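# Move the small gear from the tester into the tray

## Task

Lift the small gear out of the tester, set it down inside the parts tray, and leave it there with the gripper opened and no longer holding it.

## Robot and tools

Robot: two identical six-joint arms, left_arm and right_arm, each with a parallel two-finger gripper. Both report in one scene frame, in metres. The origin sits on the table surface midway between the arms, +z is up, +x points out across the table, and left_arm is on the +y side. The names left and right are arm labels only, not image sides. The bases are at left_arm (+0.043, +0.305, 0) and right_arm (-0.031, -0.306, 0), each turned slightly about z.

Joint order. In every row and every per-joint list in a result, each arm's joints are given as: shoulder (joint2), elbow (joint3), waist (joint1), wrist pitch (joint4), wrist yaw (joint5), wrist roll (joint6). Use this order only. Stated ranges in radians: waist -2.618 to 3.054, shoulder 0.000 to 3.142, elbow 0.000 to 3.142, wrist pitch -1.571 to 1.571, wrist yaw -1.571 to 1.571, wrist roll -2.094 to 2.094. True ends may differ by up to 0.036 rad.

Row layout. A row has 14 numbers, each in [-1, 1]: six joint numbers then one opening for left_arm, then six joint numbers and one opening for right_arm. Both arms always appear, even if one stays put. Joint numbers are scaled offsets, not angles: 1.0 equals 1.202 rad for the waist, 1.258 for the shoulder, 1.238 for the elbow, 2.073 for wrist pitch, and 2.022 for wrist yaw and for wrist roll. The opening is absolute: +1 fully open, -1 closed.

execute_actions(actions): a list of actions, each a table of up to 15 rows; every row lasts one control step of 1/30 s, and a short table repeats its final row to fill 15 steps. Joint numbers in every row are offsets from the joint angles the arm had when that action began, not from the previous row; for a call's first action, that is the last reported angles. If any action asks a joint to go more than 0.036 rad outside its range, that action is rejected for both arms; if it is malformed, or the first action fails that check, nothing in the call runs. An empty list just returns the current state and images.

move(target, speed, blocking): target is one 14-number row as above, its joint offsets taken from the Joint positions in the most recent result that showed them. All joints travel together in proportion, so the hand traces a curve; duration 0.5 to 10 s. speed is in rad/s for the joint with the farthest to go, 0.01 to 2, default 0.5. Moves ignore obstacles and the other arm. With blocking=false you get a result after 0.5 s while motion continues; until a result shows it ended, execute_actions and move are refused, so call wait or stop. The extra move line reports the ending (done, off_target, moving, held, fault), limits=held or limits=none, and each arm's joint farthest from target.

wait(seconds): 0 to 10; the robot holds its last command and a running move carries on. stop(): brakes a running move; fingers continue. zoom_image(camera, region): region is [x0, y0, x1, y1] pixels of that camera's latest image, top-left origin, at most 504 by 504. Cameras: cam_head_left, cam_head_right, cam_high, cam_low (504x504) and cam_left_wrist, cam_right_wrist (616x616 fisheye). read_manual(section) only returns licence texts. finished_scene(scene) ends the current scene, given its number, after the last command is held; it cannot be undone and reports success.

Results. The state line gives each gripper's end_effector_position (point between finger pads, about 1 cm behind the tips) and end_effector_quat_wxyz; at long reach the position can be somewhat off. Fingers point along the gripper's +z and close along its y. Joint positions and Joint velocities list each arm's six joints (rad, rad/s) plus the pad gap (m; 0.094 fully open). Joint targets shows what the joints are currently being driven to. grip_measured is the measured opening on the command scale, possibly off by about 1 mm. Other lines: joint sent to its limit; joint command not followed (a clearance check altered targets); FAULT; MOTOR HOT from 75 °C.

Motion limits. Each step, a joint's target may lead its measured angle by at most 0.202 (waist), 0.258 (shoulder), 0.238 (elbow), 0.573 (wrist pitch), 0.522 (wrist yaw and roll) rad, and targets are scaled back if they would put the gripper more than 70 mm from where it is. Large changes therefore span several actions; unfinished motion may not complete on its own, so resend it.

Holding. Zero offsets can let an arm droop over time; to hold a pose, send offsets back to the wanted angles in a reply's first call, zeros afterwards. To grip, command an opening about 0.03 below grip_measured; smaller margins grip more gently. Pads exert roughly 50 to 62 N each.

Avoid: dropping or letting the gear slip, knocking anything off the table, letting the arms collide or press each other, fast contacts or targets set far past a contact, and long loaded holds that heat motors (90 °C pauses the arm, 100 °C makes it drop). The held part may be briefly tugged, so grip firmly. The simulation runs while you think, holding your last command.

Each tool is called after "Request:" by a JSON object that holds its "op" and its "data".

## Session

Request:
{"op": "execute_actions", "data": {"actions": []}}

Scene clock: 0.00 s.
left_arm: end_effector_position=(+0.5495, +0.5347, +0.3289) grip_measured=+1.000 end_effector_quat_wxyz=(+0.486, -0.000, +0.861, +0.149) | right_arm: end_effector_position=(+0.2344, -0.1368, +0.1856) grip_measured=+1.000 end_effector_quat_wxyz=(+0.052, +0.028, +0.903, +0.426)
Joint names: [shoulder, elbow, waist, wrist pitch, wrist yaw, wrist roll]
Joint positions: left_arm=[ 1.883  1.964  0.391 -0.593  0.153  0.383  0.094] | right_arm=[ 1.391  1.097  0.331 -0.952 -0.841  0.334  0.094]
Joint velocities: left_arm=[-0.017 -0.037 -0.022 -0.051  0.022 -0.022  0.   ] | right_arm=[ 0.012 -0.007  0.002  0.066 -0.051  0.037  0.   ]
Motor temperatures (°C, as the motors report them): left_arm=[22 23 25 24 24 23] | right_arm=[23 23 24 23 22 25]
Joint targets: left_arm=[1.868 1.977 0.391 -0.587 0.154 0.383] | right_arm=[1.382 1.109 0.331 -0.947 -0.853 0.327]

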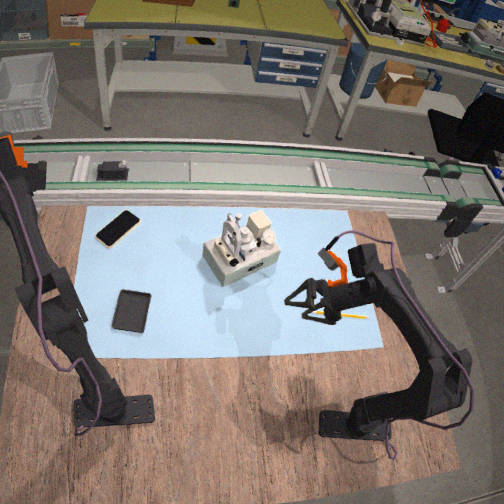

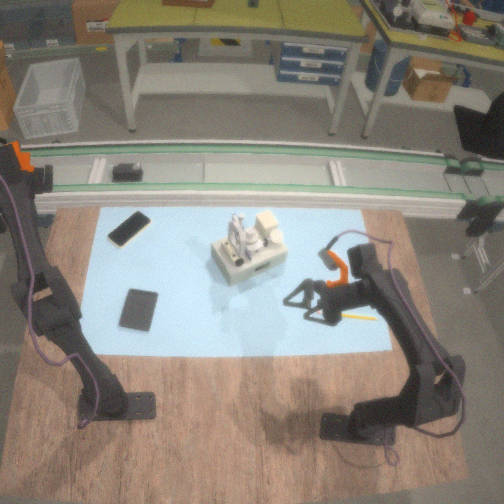

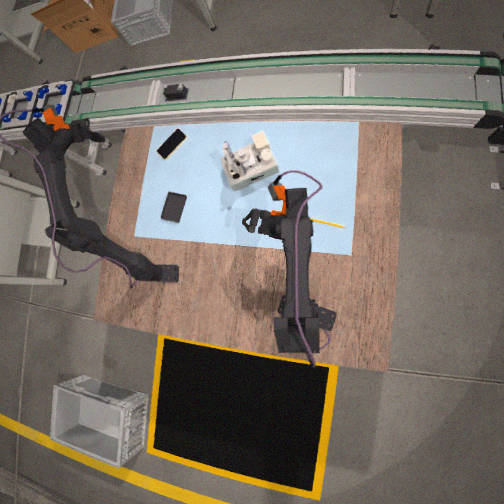

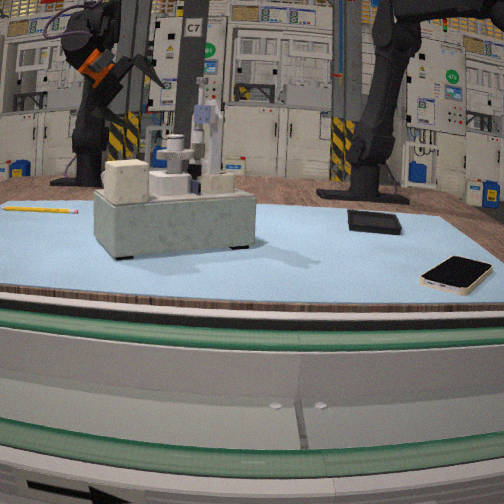

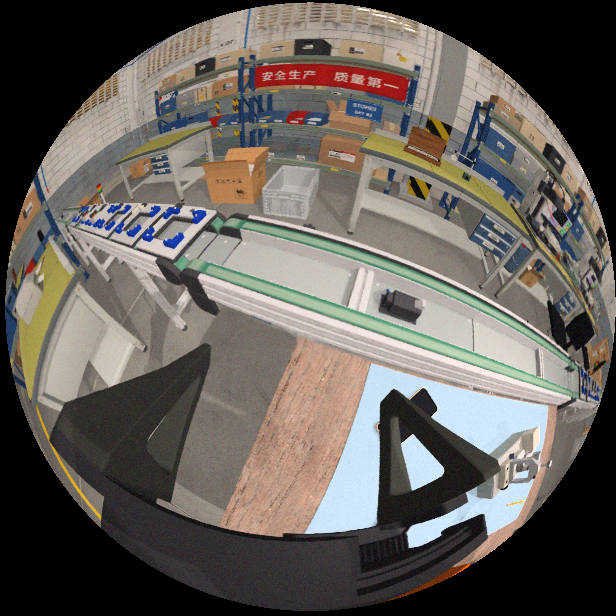

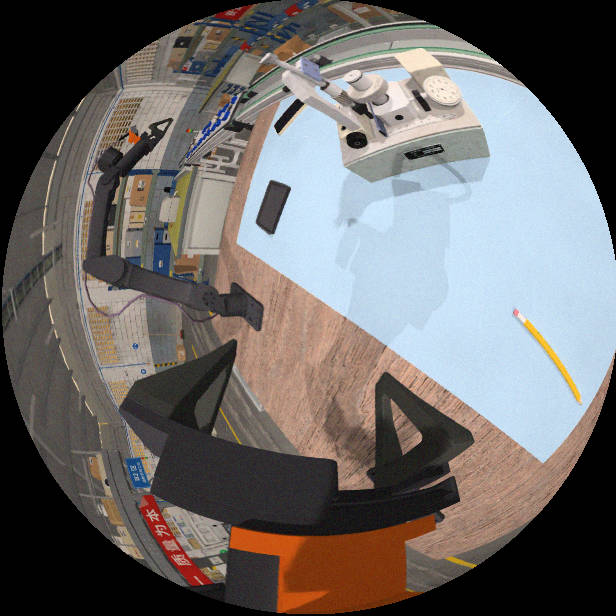

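Request:
{"op": "zoom_image", "data": {"camera": "cam_head_left", "region": [190, 200, 300, 295]}}

Request:
{"op": "zoom_image", "data": {"camera": "cam_low", "region": [80, 60, 280, 270]}}

Request:
{"op": "zoom_image", "data": {"camera": "cam_high", "region": [205, 120, 295, 200]}}

Request:
{"op": "zoom_image", "data": {"camera": "cam_right_wrist", "region": [240, 30, 510, 200]}}

Region (190, 200, 300, 295) of cam_head_left's 504x504 image, scaled by 4.582, with more detail than that image has; it fills the top 435 rows of this view, and the rest is white.

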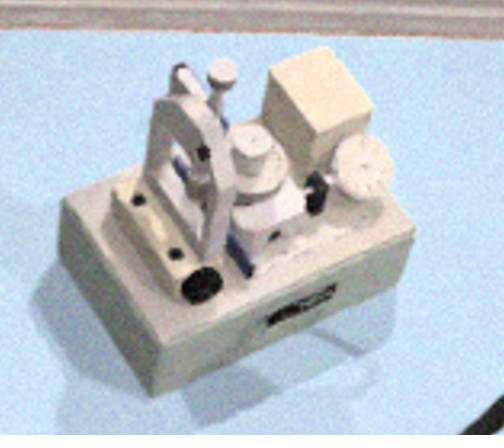

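Region (80, 60, 280, 270) of cam_low's 504x504 image, scaled by 2.400, with more detail than that image has; it fills the left 480 columns of this view, and the rest is white.

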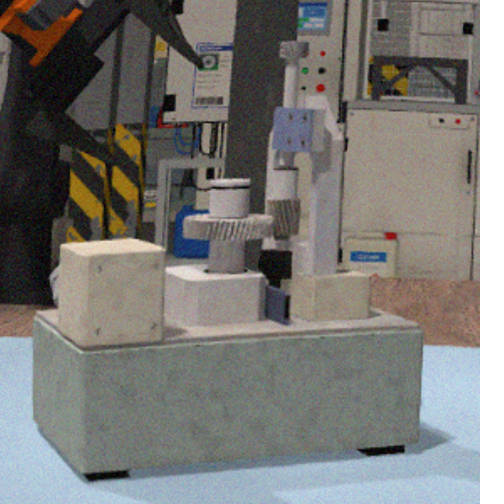

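Region (205, 120, 295, 200) of cam_high's 504x504 image, scaled by 5.600, with more detail than that image has.

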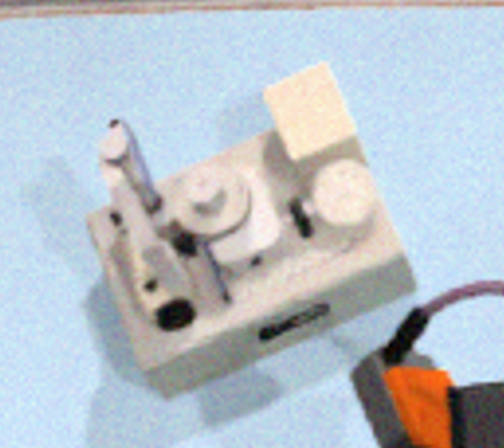

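Region (240, 30, 510, 200) of cam_right_wrist's 616x616 image, scaled by 1.867, with more detail than that image has; it fills the top 317 rows of this view, and the rest is white.

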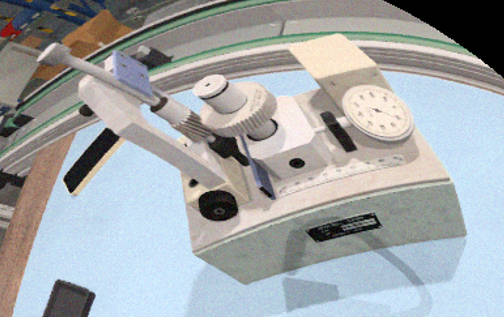

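Request:
{"op": "move", "data": {"target": [0,0,0,0,0,0,1,0.448,0.77,0.329,0.027,0.416,-0.165,1], "speed": 0.8}}

Scene clock: 3.23 s.
left_arm: end_effector_position=(+0.5495, +0.5347, +0.3289) grip_measured=+1.000 end_effector_quat_wxyz=(+0.486, -0.000, +0.861, +0.149) | right_arm: end_effector_position=(+0.4232, -0.0430, +0.2557) grip_measured=+1.000 end_effector_quat_wxyz=(+0.345, -0.237, +0.903, +0.098)
Joint names: [shoulder, elbow, waist, wrist pitch, wrist yaw, wrist roll]
Joint positions: left_arm=[ 1.883  1.964  0.391 -0.593  0.153  0.383  0.094] | right_arm=[ 1.952  2.021  0.724 -0.906 -0.01   0.008  0.094]
Joint velocities: left_arm=[-0.002  0.007  0.012  0.007 -0.007 -0.007  0.   ] | right_arm=[-0.007 -0.002 -0.012 -0.066  0.051 -0.037  0.   ]
Motor temperatures (°C, as the motors report them): left_arm=[23 23 25 25 24 23] | right_arm=[23 24 24 23 22 25]
Joint targets: left_arm=[1.883 1.964 0.391 -0.593 0.153 0.383] | right_arm=[1.955 2.050 0.727 -0.896 -0.001 0.000]
move: off_target (right_arm); limits=none; left_arm: farthest joint: the waist, 0.000 radians from its target (0.000 radians at the start); right_arm: farthest joint: the elbow, 0.029 radians from its target (0.953 radians at the start)
camera_calibration (this result's frames):
cam_right_wrist: T_world_to_cam=[[0.674643, -0.725096, 0.138178, -0.352566], [-0.698956, -0.687717, -0.196232, 0.360698], [0.237314, 0.0358062, -0.970773, 0.274845], [0, 0, 0, 1]] pos_world=[0.424744, -0.0174272, 0.38631]

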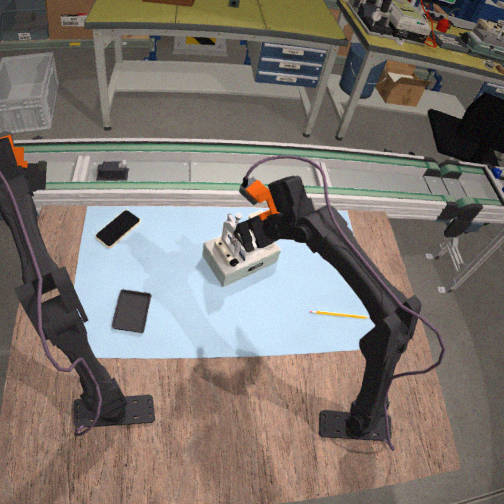

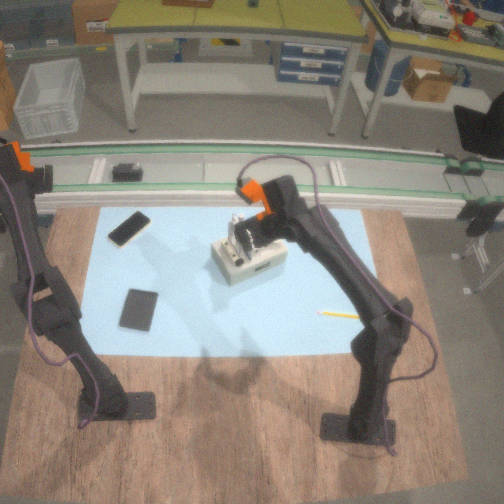

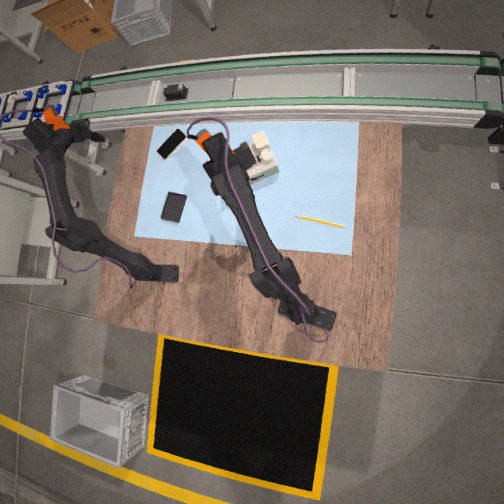

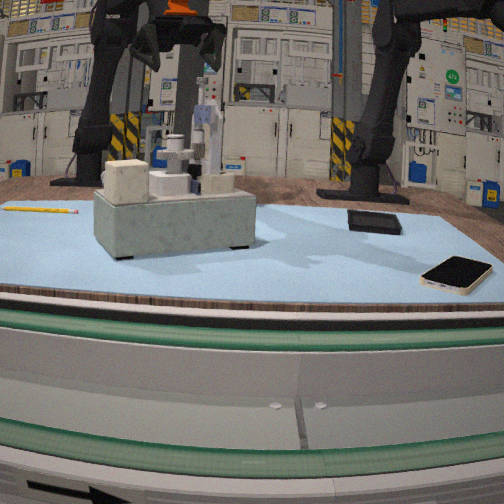

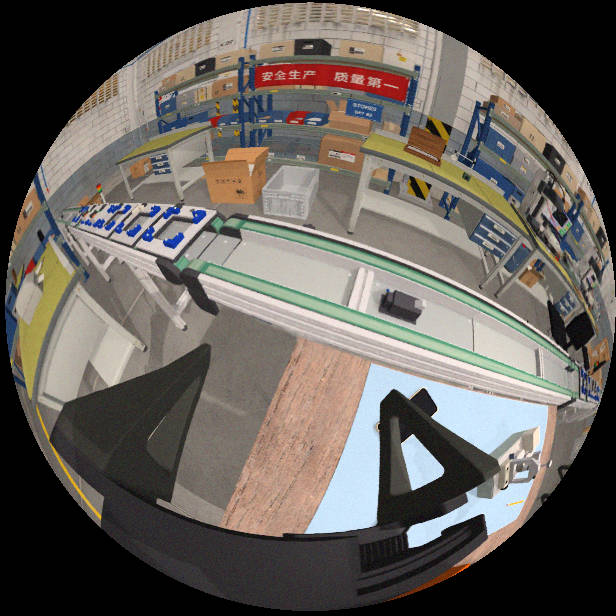

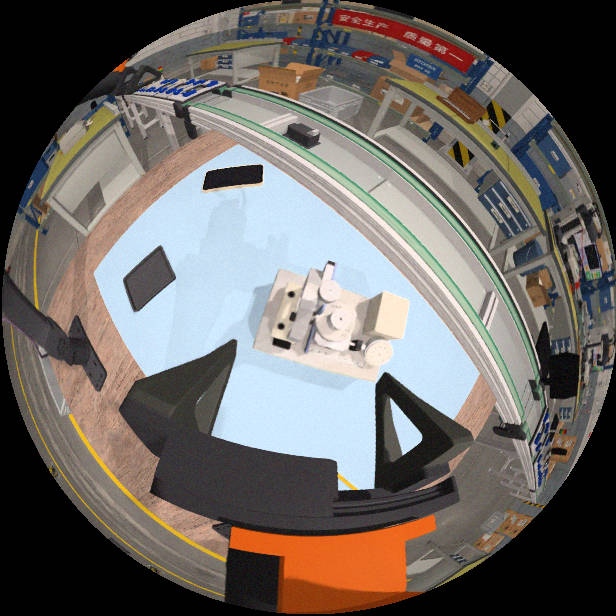

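Request:
{"op": "move", "data": {"target": [0,0,0,0,0,0,1,0.1,0.064,0,0.057,0,0,0.2], "speed": 0.3}}

Request:
{"op": "zoom_image", "data": {"camera": "cam_low", "region": [100, 20, 280, 200]}}

Request:
{"op": "zoom_image", "data": {"camera": "cam_right_wrist", "region": [200, 220, 450, 450]}}

Scene clock: 4.53 s.
left_arm: end_effector_position=(+0.5495, +0.5347, +0.3289) grip_measured=+1.000 end_effector_quat_wxyz=(+0.486, -0.000, +0.861, +0.149) | right_arm: end_effector_position=(+0.4582, -0.0231, +0.2230) grip_measured=+0.203 end_effector_quat_wxyz=(+0.352, -0.237, +0.900, +0.100)
Joint names: [shoulder, elbow, waist, wrist pitch, wrist yaw, wrist roll]
Joint positions: left_arm=[ 1.883  1.964  0.391 -0.593  0.153  0.383  0.094] | right_arm=[ 2.086  2.071  0.724 -0.807 -0.009  0.008  0.057]
Joint velocities: left_arm=[ 0.017  0.012 -0.002 -0.022 -0.007 -0.095  0.   ] | right_arm=[-0.022 -0.007 -0.012 -0.007 -0.022 -0.066  0.001]
Motor temperatures (°C, as the motors report them): left_arm=[23 23 25 25 24 23] | right_arm=[24 25 24 24 22 25]
Joint targets: left_arm=[1.883 1.964 0.391 -0.593 0.153 0.383] | right_arm=[2.078 2.100 0.724 -0.788 -0.010 0.008]
move: off_target (right_arm); limits=none; left_arm: farthest joint: the waist, 0.000 radians from its target (0.000 radians at the start); right_arm: farthest joint: the elbow, 0.029 radians from its target (0.079 radians at the start)
camera_calibration (this result's frames):
cam_right_wrist: T_world_to_cam=[[0.672623, -0.726155, 0.142395, -0.357276], [-0.695979, -0.68617, -0.211623, 0.394566], [0.251378, 0.0432386, -0.966923, 0.226914], [0, 0, 0, 1]] pos_world=[0.45788, 0.00148991, 0.353782]

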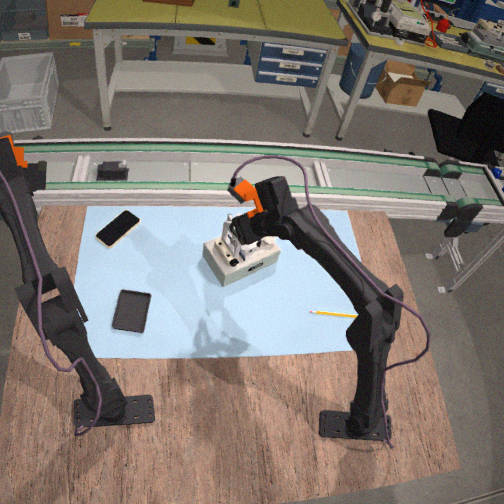

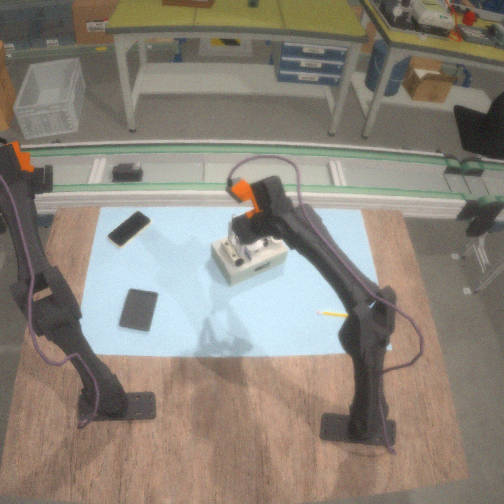

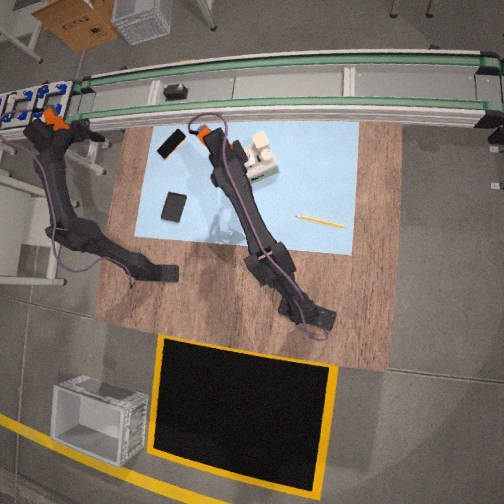

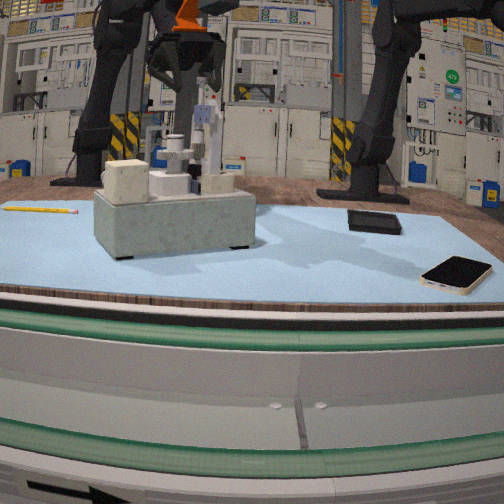

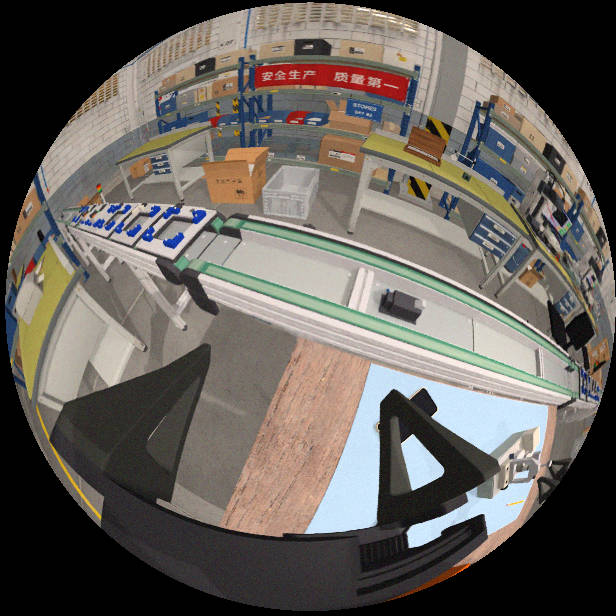

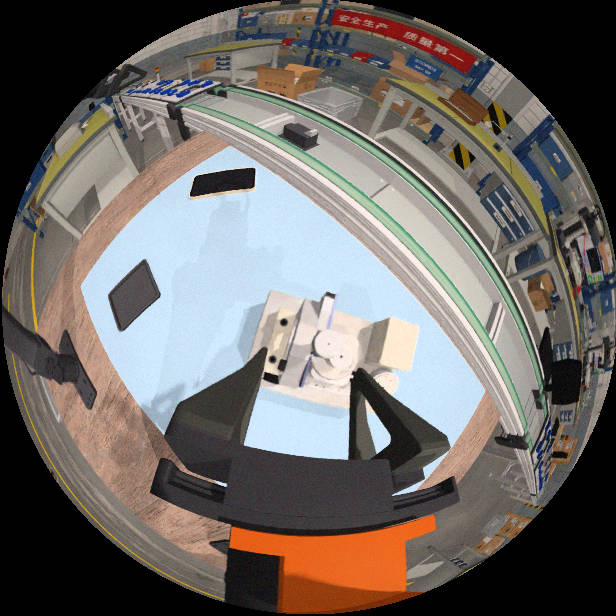

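Region (100, 20, 280, 200) of cam_low's 504x504 image, scaled by 2.800, with more detail than that image has.

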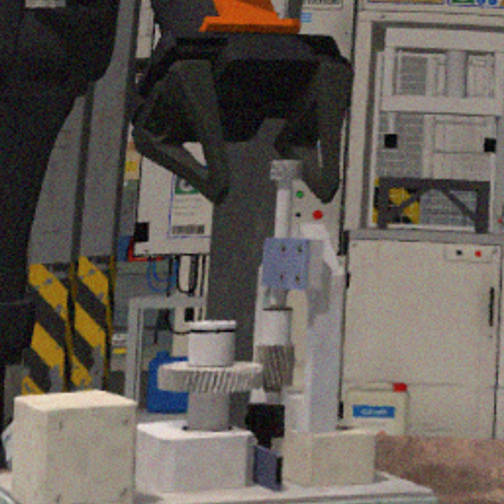

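Region (200, 220, 450, 450) of cam_right_wrist's 616x616 image, scaled by 2.016, with more detail than that image has; it fills the top 464 rows of this view, and the rest is white.

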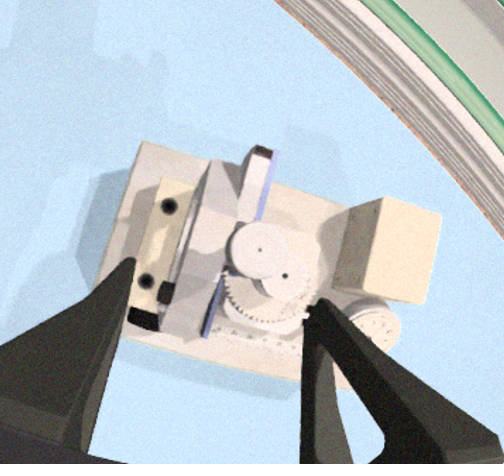

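Request:
{"op": "move", "data": {"target": [0,0,0,0,0,0,1,0.039,0.084,0,0.009,0,0,0.2], "speed": 0.2}}

Request:
{"op": "move", "data": {"target": [0,0,0,0,0,0,1,0,0.024,0,0.009,0,0,-0.75], "speed": 0.2}}

Request:
{"op": "zoom_image", "data": {"camera": "cam_low", "region": [100, 20, 280, 200]}}

Scene clock: 5.77 s.
left_arm: end_effector_position=(+0.5495, +0.5347, +0.3289) grip_measured=+1.000 end_effector_quat_wxyz=(+0.486, -0.000, +0.861, +0.149) | right_arm: end_effector_position=(+0.4709, -0.0159, +0.2292) grip_measured=+0.203 end_effector_quat_wxyz=(+0.367, -0.235, +0.894, +0.103)
Joint names: [shoulder, elbow, waist, wrist pitch, wrist yaw, wrist roll]
Joint positions: left_arm=[ 1.883  1.964  0.391 -0.593  0.153  0.383  0.094] | right_arm=[ 2.132  2.147  0.724 -0.804 -0.009  0.008  0.057]
Joint velocities: left_arm=[ 0.012 -0.007  0.007 -0.037  0.066 -0.022  0.   ] | right_arm=[ 0.007 -0.012  0.002  0.022  0.007  0.081  0.   ]
Motor temperatures (°C, as the motors report them): left_arm=[24 24 25 26 24 23] | right_arm=[24 25 24 24 22 25]
Joint targets: left_arm=[1.883 1.964 0.391 -0.593 0.153 0.383] | right_arm=[2.135 2.176 0.724 -0.788 -0.009 0.008]
move: off_target (right_arm); limits=none; left_arm: farthest joint: the waist, 0.000 radians from its target (0.000 radians at the start); right_arm: farthest joint: the elbow, 0.028 radians from its target (0.104 radians at the start)
camera_calibration (this result's frames):
cam_right_wrist: T_world_to_cam=[[0.668611, -0.728446, 0.149421, -0.361184], [-0.68975, -0.682614, -0.24142, 0.413598], [0.277858, 0.0583531, -0.958848, 0.215339], [0, 0, 0, 1]] pos_world=[0.466936, 0.00665903, 0.360297]

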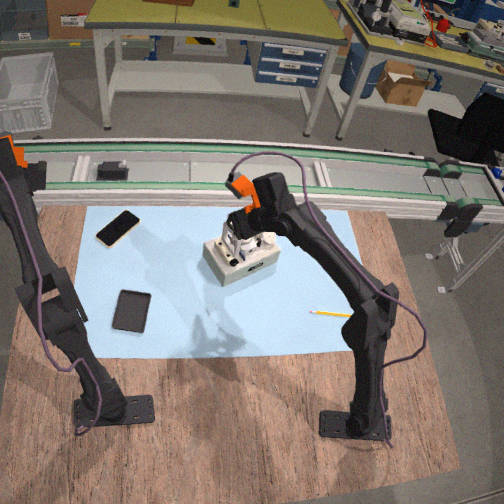

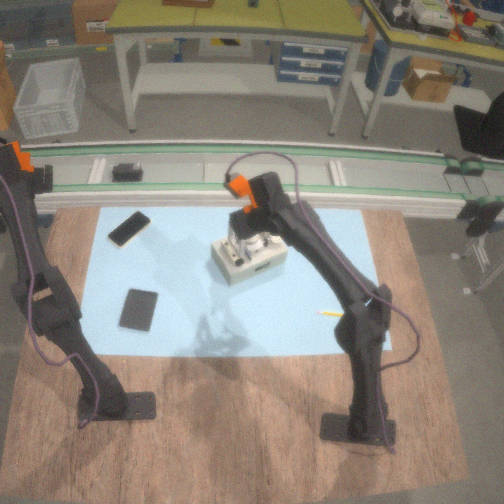

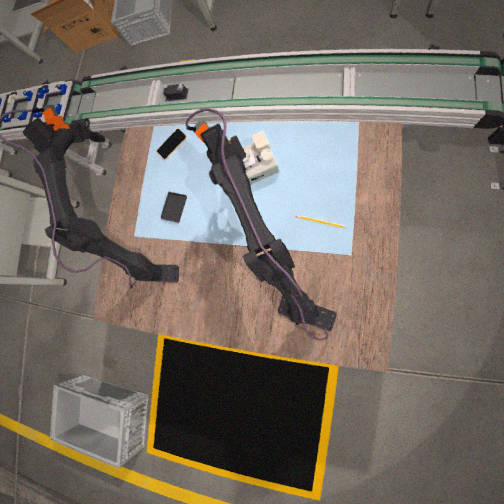

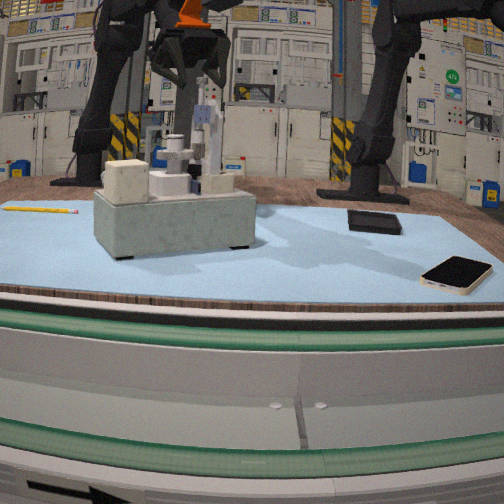

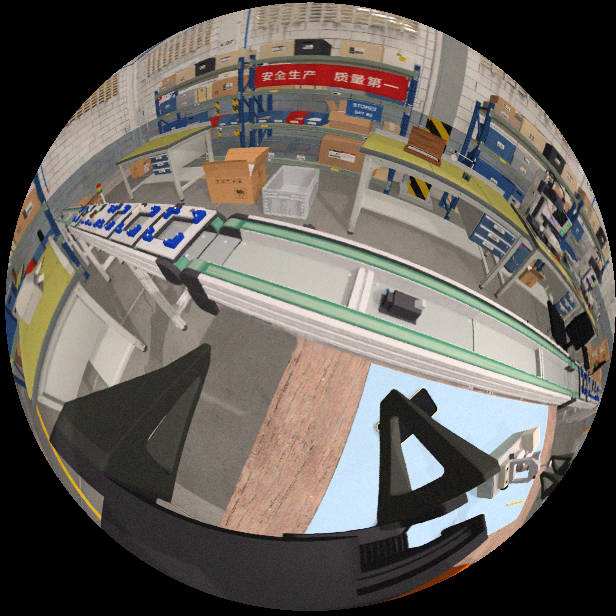

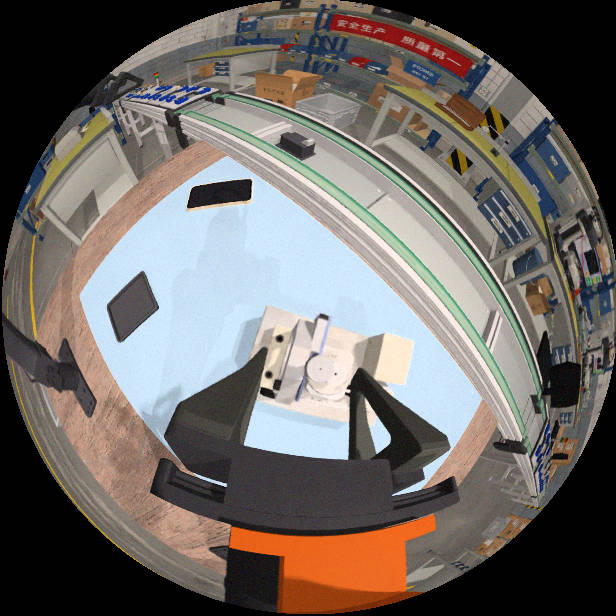

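Scene clock: 6.47 s.
left_arm: end_effector_position=(+0.5495, +0.5347, +0.3289) grip_measured=+1.000 end_effector_quat_wxyz=(+0.486, -0.000, +0.861, +0.149) | right_arm: end_effector_position=(+0.4724, -0.0183, +0.2293) grip_measured=-0.709 end_effector_quat_wxyz=(+0.368, -0.233, +0.895, +0.099)
Joint names: [shoulder, elbow, waist, wrist pitch, wrist yaw, wrist roll]
Joint positions: left_arm=[ 1.883  1.964  0.391 -0.593  0.153  0.383  0.094] | right_arm=[ 2.132  2.147  0.721 -0.803 -0.001  0.008  0.014]
Joint velocities: left_arm=[-0.007 -0.007 -0.002 -0.066 -0.066 -0.007  0.   ] | right_arm=[-0.012 -0.007 -0.002 -0.022 -0.051  0.022  0.   ]
Motor temperatures (°C, as the motors report them): left_arm=[24 24 25 26 24 23] | right_arm=[25 25 24 24 22 25]
Joint targets: left_arm=[1.883 1.964 0.391 -0.593 0.153 0.383] | right_arm=[2.132 2.177 0.724 -0.785 -0.009 0.008]
move: off_target (right_arm); limits=none; left_arm: farthest joint: the waist, 0.000 radians from its target (0.000 radians at the start); right_arm: farthest joint: the elbow, 0.029 radians from its target (0.029 radians at the start)
camera_calibration (this result's frames):
cam_right_wrist: T_world_to_cam=[[0.662067, -0.733171, 0.155329, -0.362306], [-0.69446, -0.678094, -0.240653, 0.415185], [0.281768, 0.0514589, -0.958102, 0.213034], [0, 0, 0, 1]] pos_world=[0.468173, 0.00493963, 0.3603]

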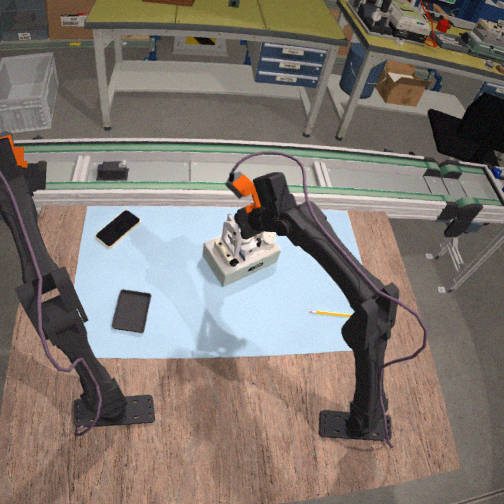

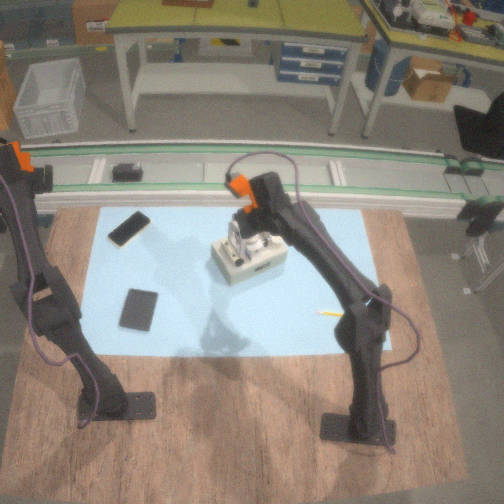

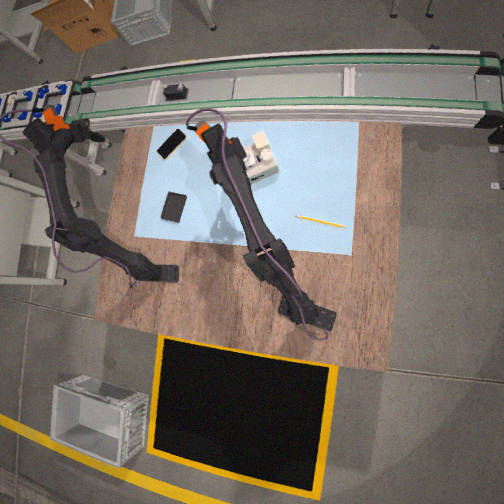

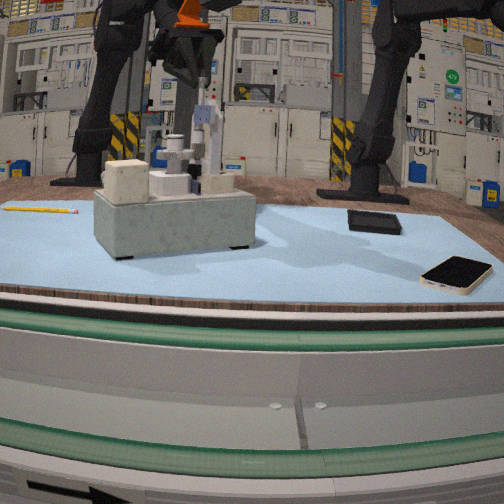

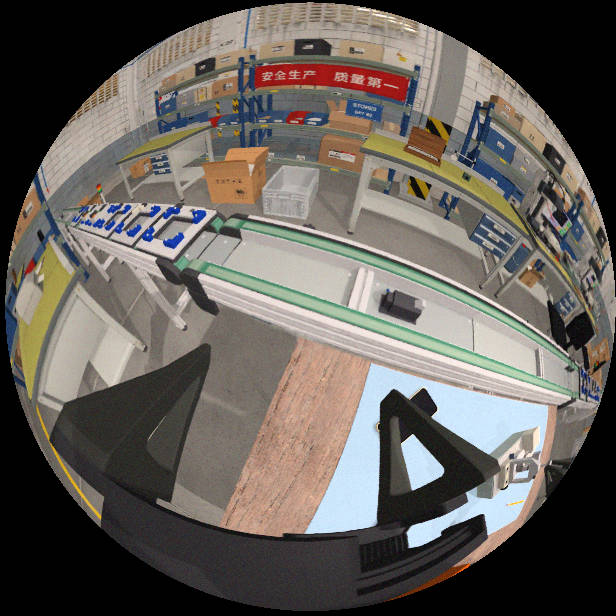

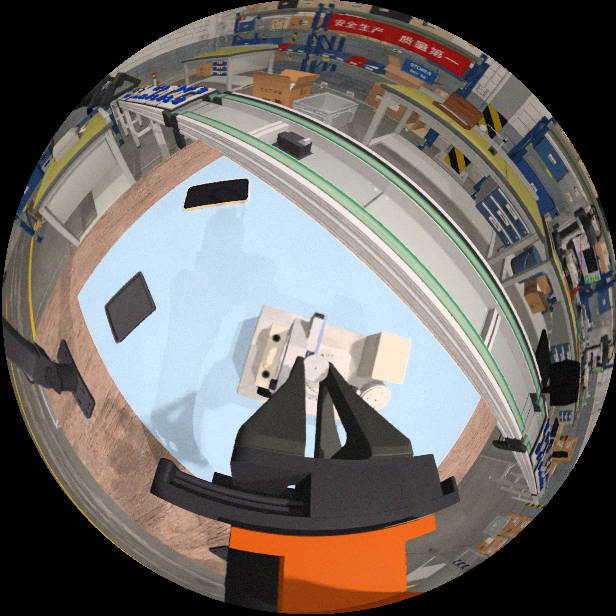

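Region (100, 20, 280, 200) of cam_low's 504x504 image, scaled by 2.800, with more detail than that image has.

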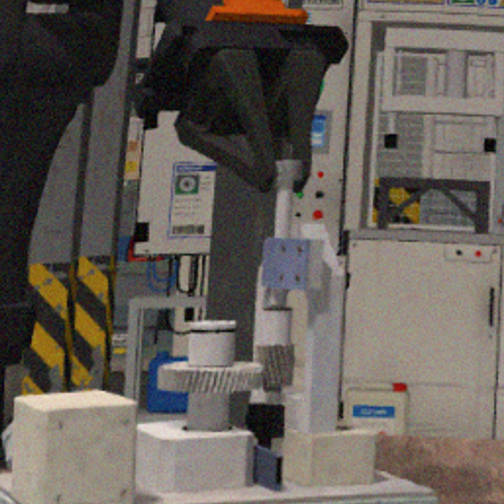

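Request:
{"op": "move", "data": {"target": [0,0,0,0,0,0,1,-0.022,0.045,0,0.012,0,0,-0.76], "speed": 0.05}}

Request:
{"op": "zoom_image", "data": {"camera": "cam_low", "region": [100, 20, 280, 200]}}

Scene clock: 7.93 s.
left_arm: end_effector_position=(+0.5495, +0.5347, +0.3289) grip_measured=+1.000 end_effector_quat_wxyz=(+0.486, -0.000, +0.861, +0.149) | right_arm: end_effector_position=(+0.4724, -0.0183, +0.2307) grip_measured=-0.709 end_effector_quat_wxyz=(+0.369, -0.233, +0.894, +0.099)
Joint names: [shoulder, elbow, waist, wrist pitch, wrist yaw, wrist roll]
Joint positions: left_arm=[ 1.883  1.964  0.391 -0.593  0.153  0.383  0.094] | right_arm=[ 2.132  2.152  0.721 -0.806 -0.001  0.008  0.014]
Joint velocities: left_arm=[ 0.007  0.007  0.012 -0.051 -0.007  0.066  0.   ] | right_arm=[-0.002  0.027 -0.017 -0.022  0.066 -0.066 -0.001]
Motor temperatures (°C, as the motors report them): left_arm=[24 24 25 26 24 23] | right_arm=[25 26 24 24 22 25]
Joint targets: left_arm=[1.883 1.964 0.391 -0.593 0.153 0.383] | right_arm=[2.105 2.203 0.721 -0.779 -0.001 0.008]
move: off_target (right_arm); limits=none; left_arm: farthest joint: the waist, 0.000 radians from its target (0.000 radians at the start); right_arm: farthest joint: the elbow, 0.051 radians from its target (0.055 radians at the start)
camera_calibration (this result's frames):
cam_right_wrist: T_world_to_cam=[[0.661861, -0.733289, 0.155655, -0.362495], [-0.694139, -0.677912, -0.242086, 0.415677], [0.283039, 0.0521806, -0.957688, 0.213684], [0, 0, 0, 1]] pos_world=[0.467978, 0.0048288, 0.361696]

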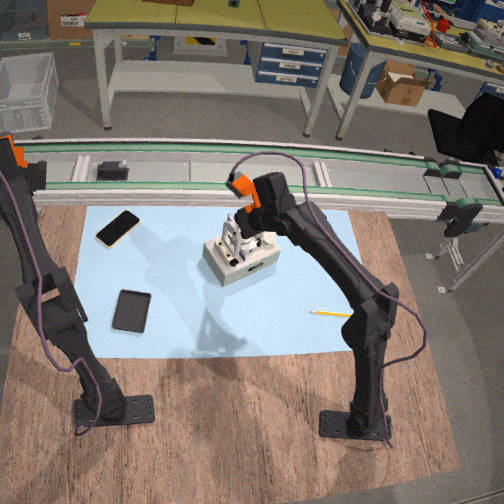

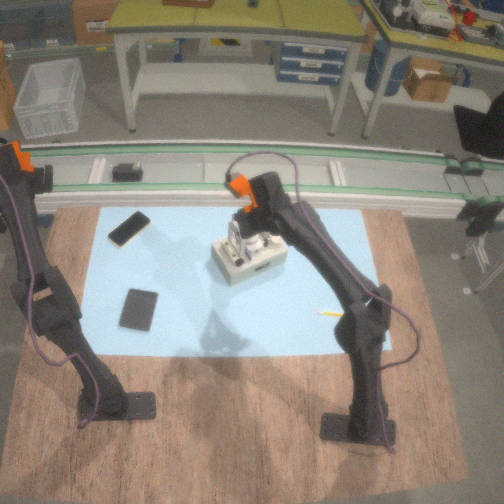

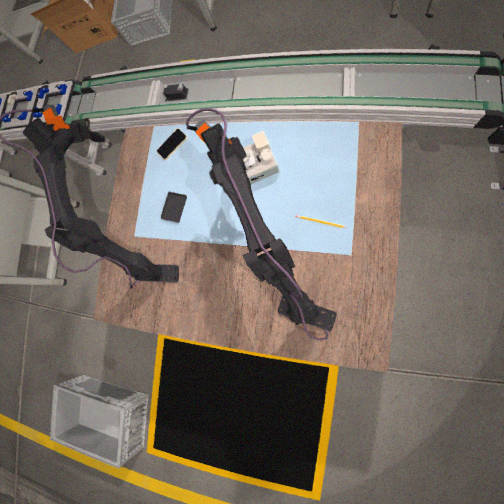

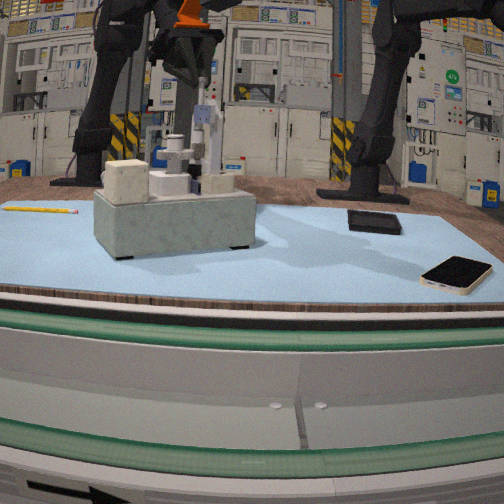

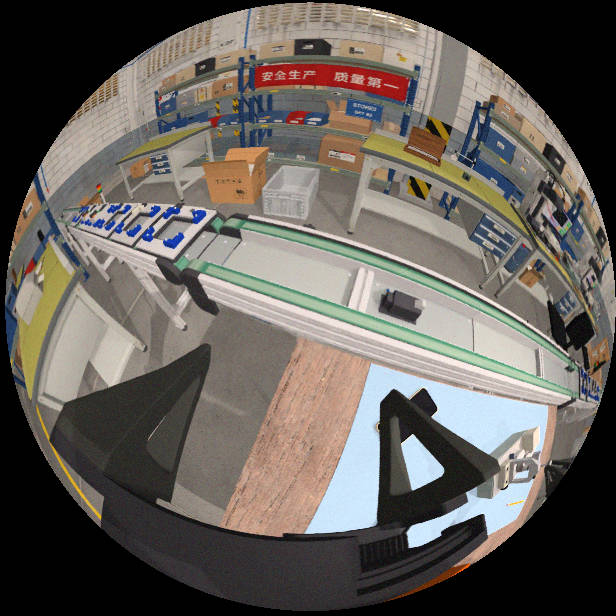

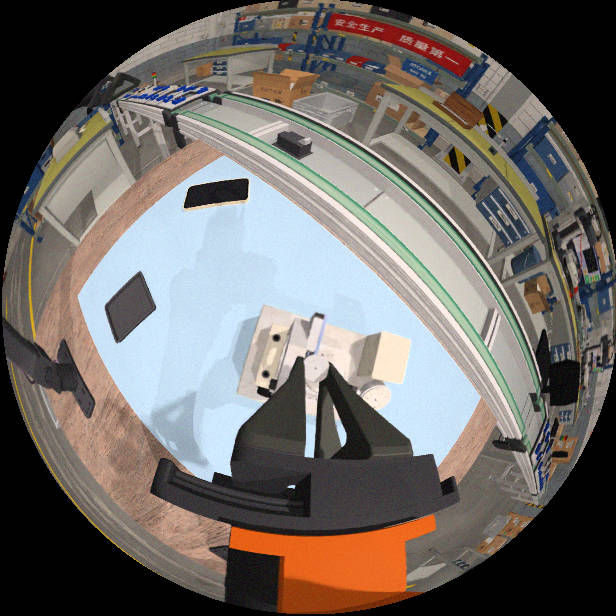

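Region (100, 20, 280, 200) of cam_low's 504x504 image, scaled by 2.800, with more detail than that image has.

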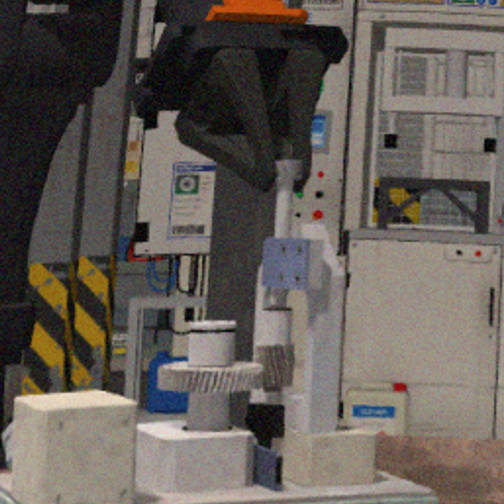

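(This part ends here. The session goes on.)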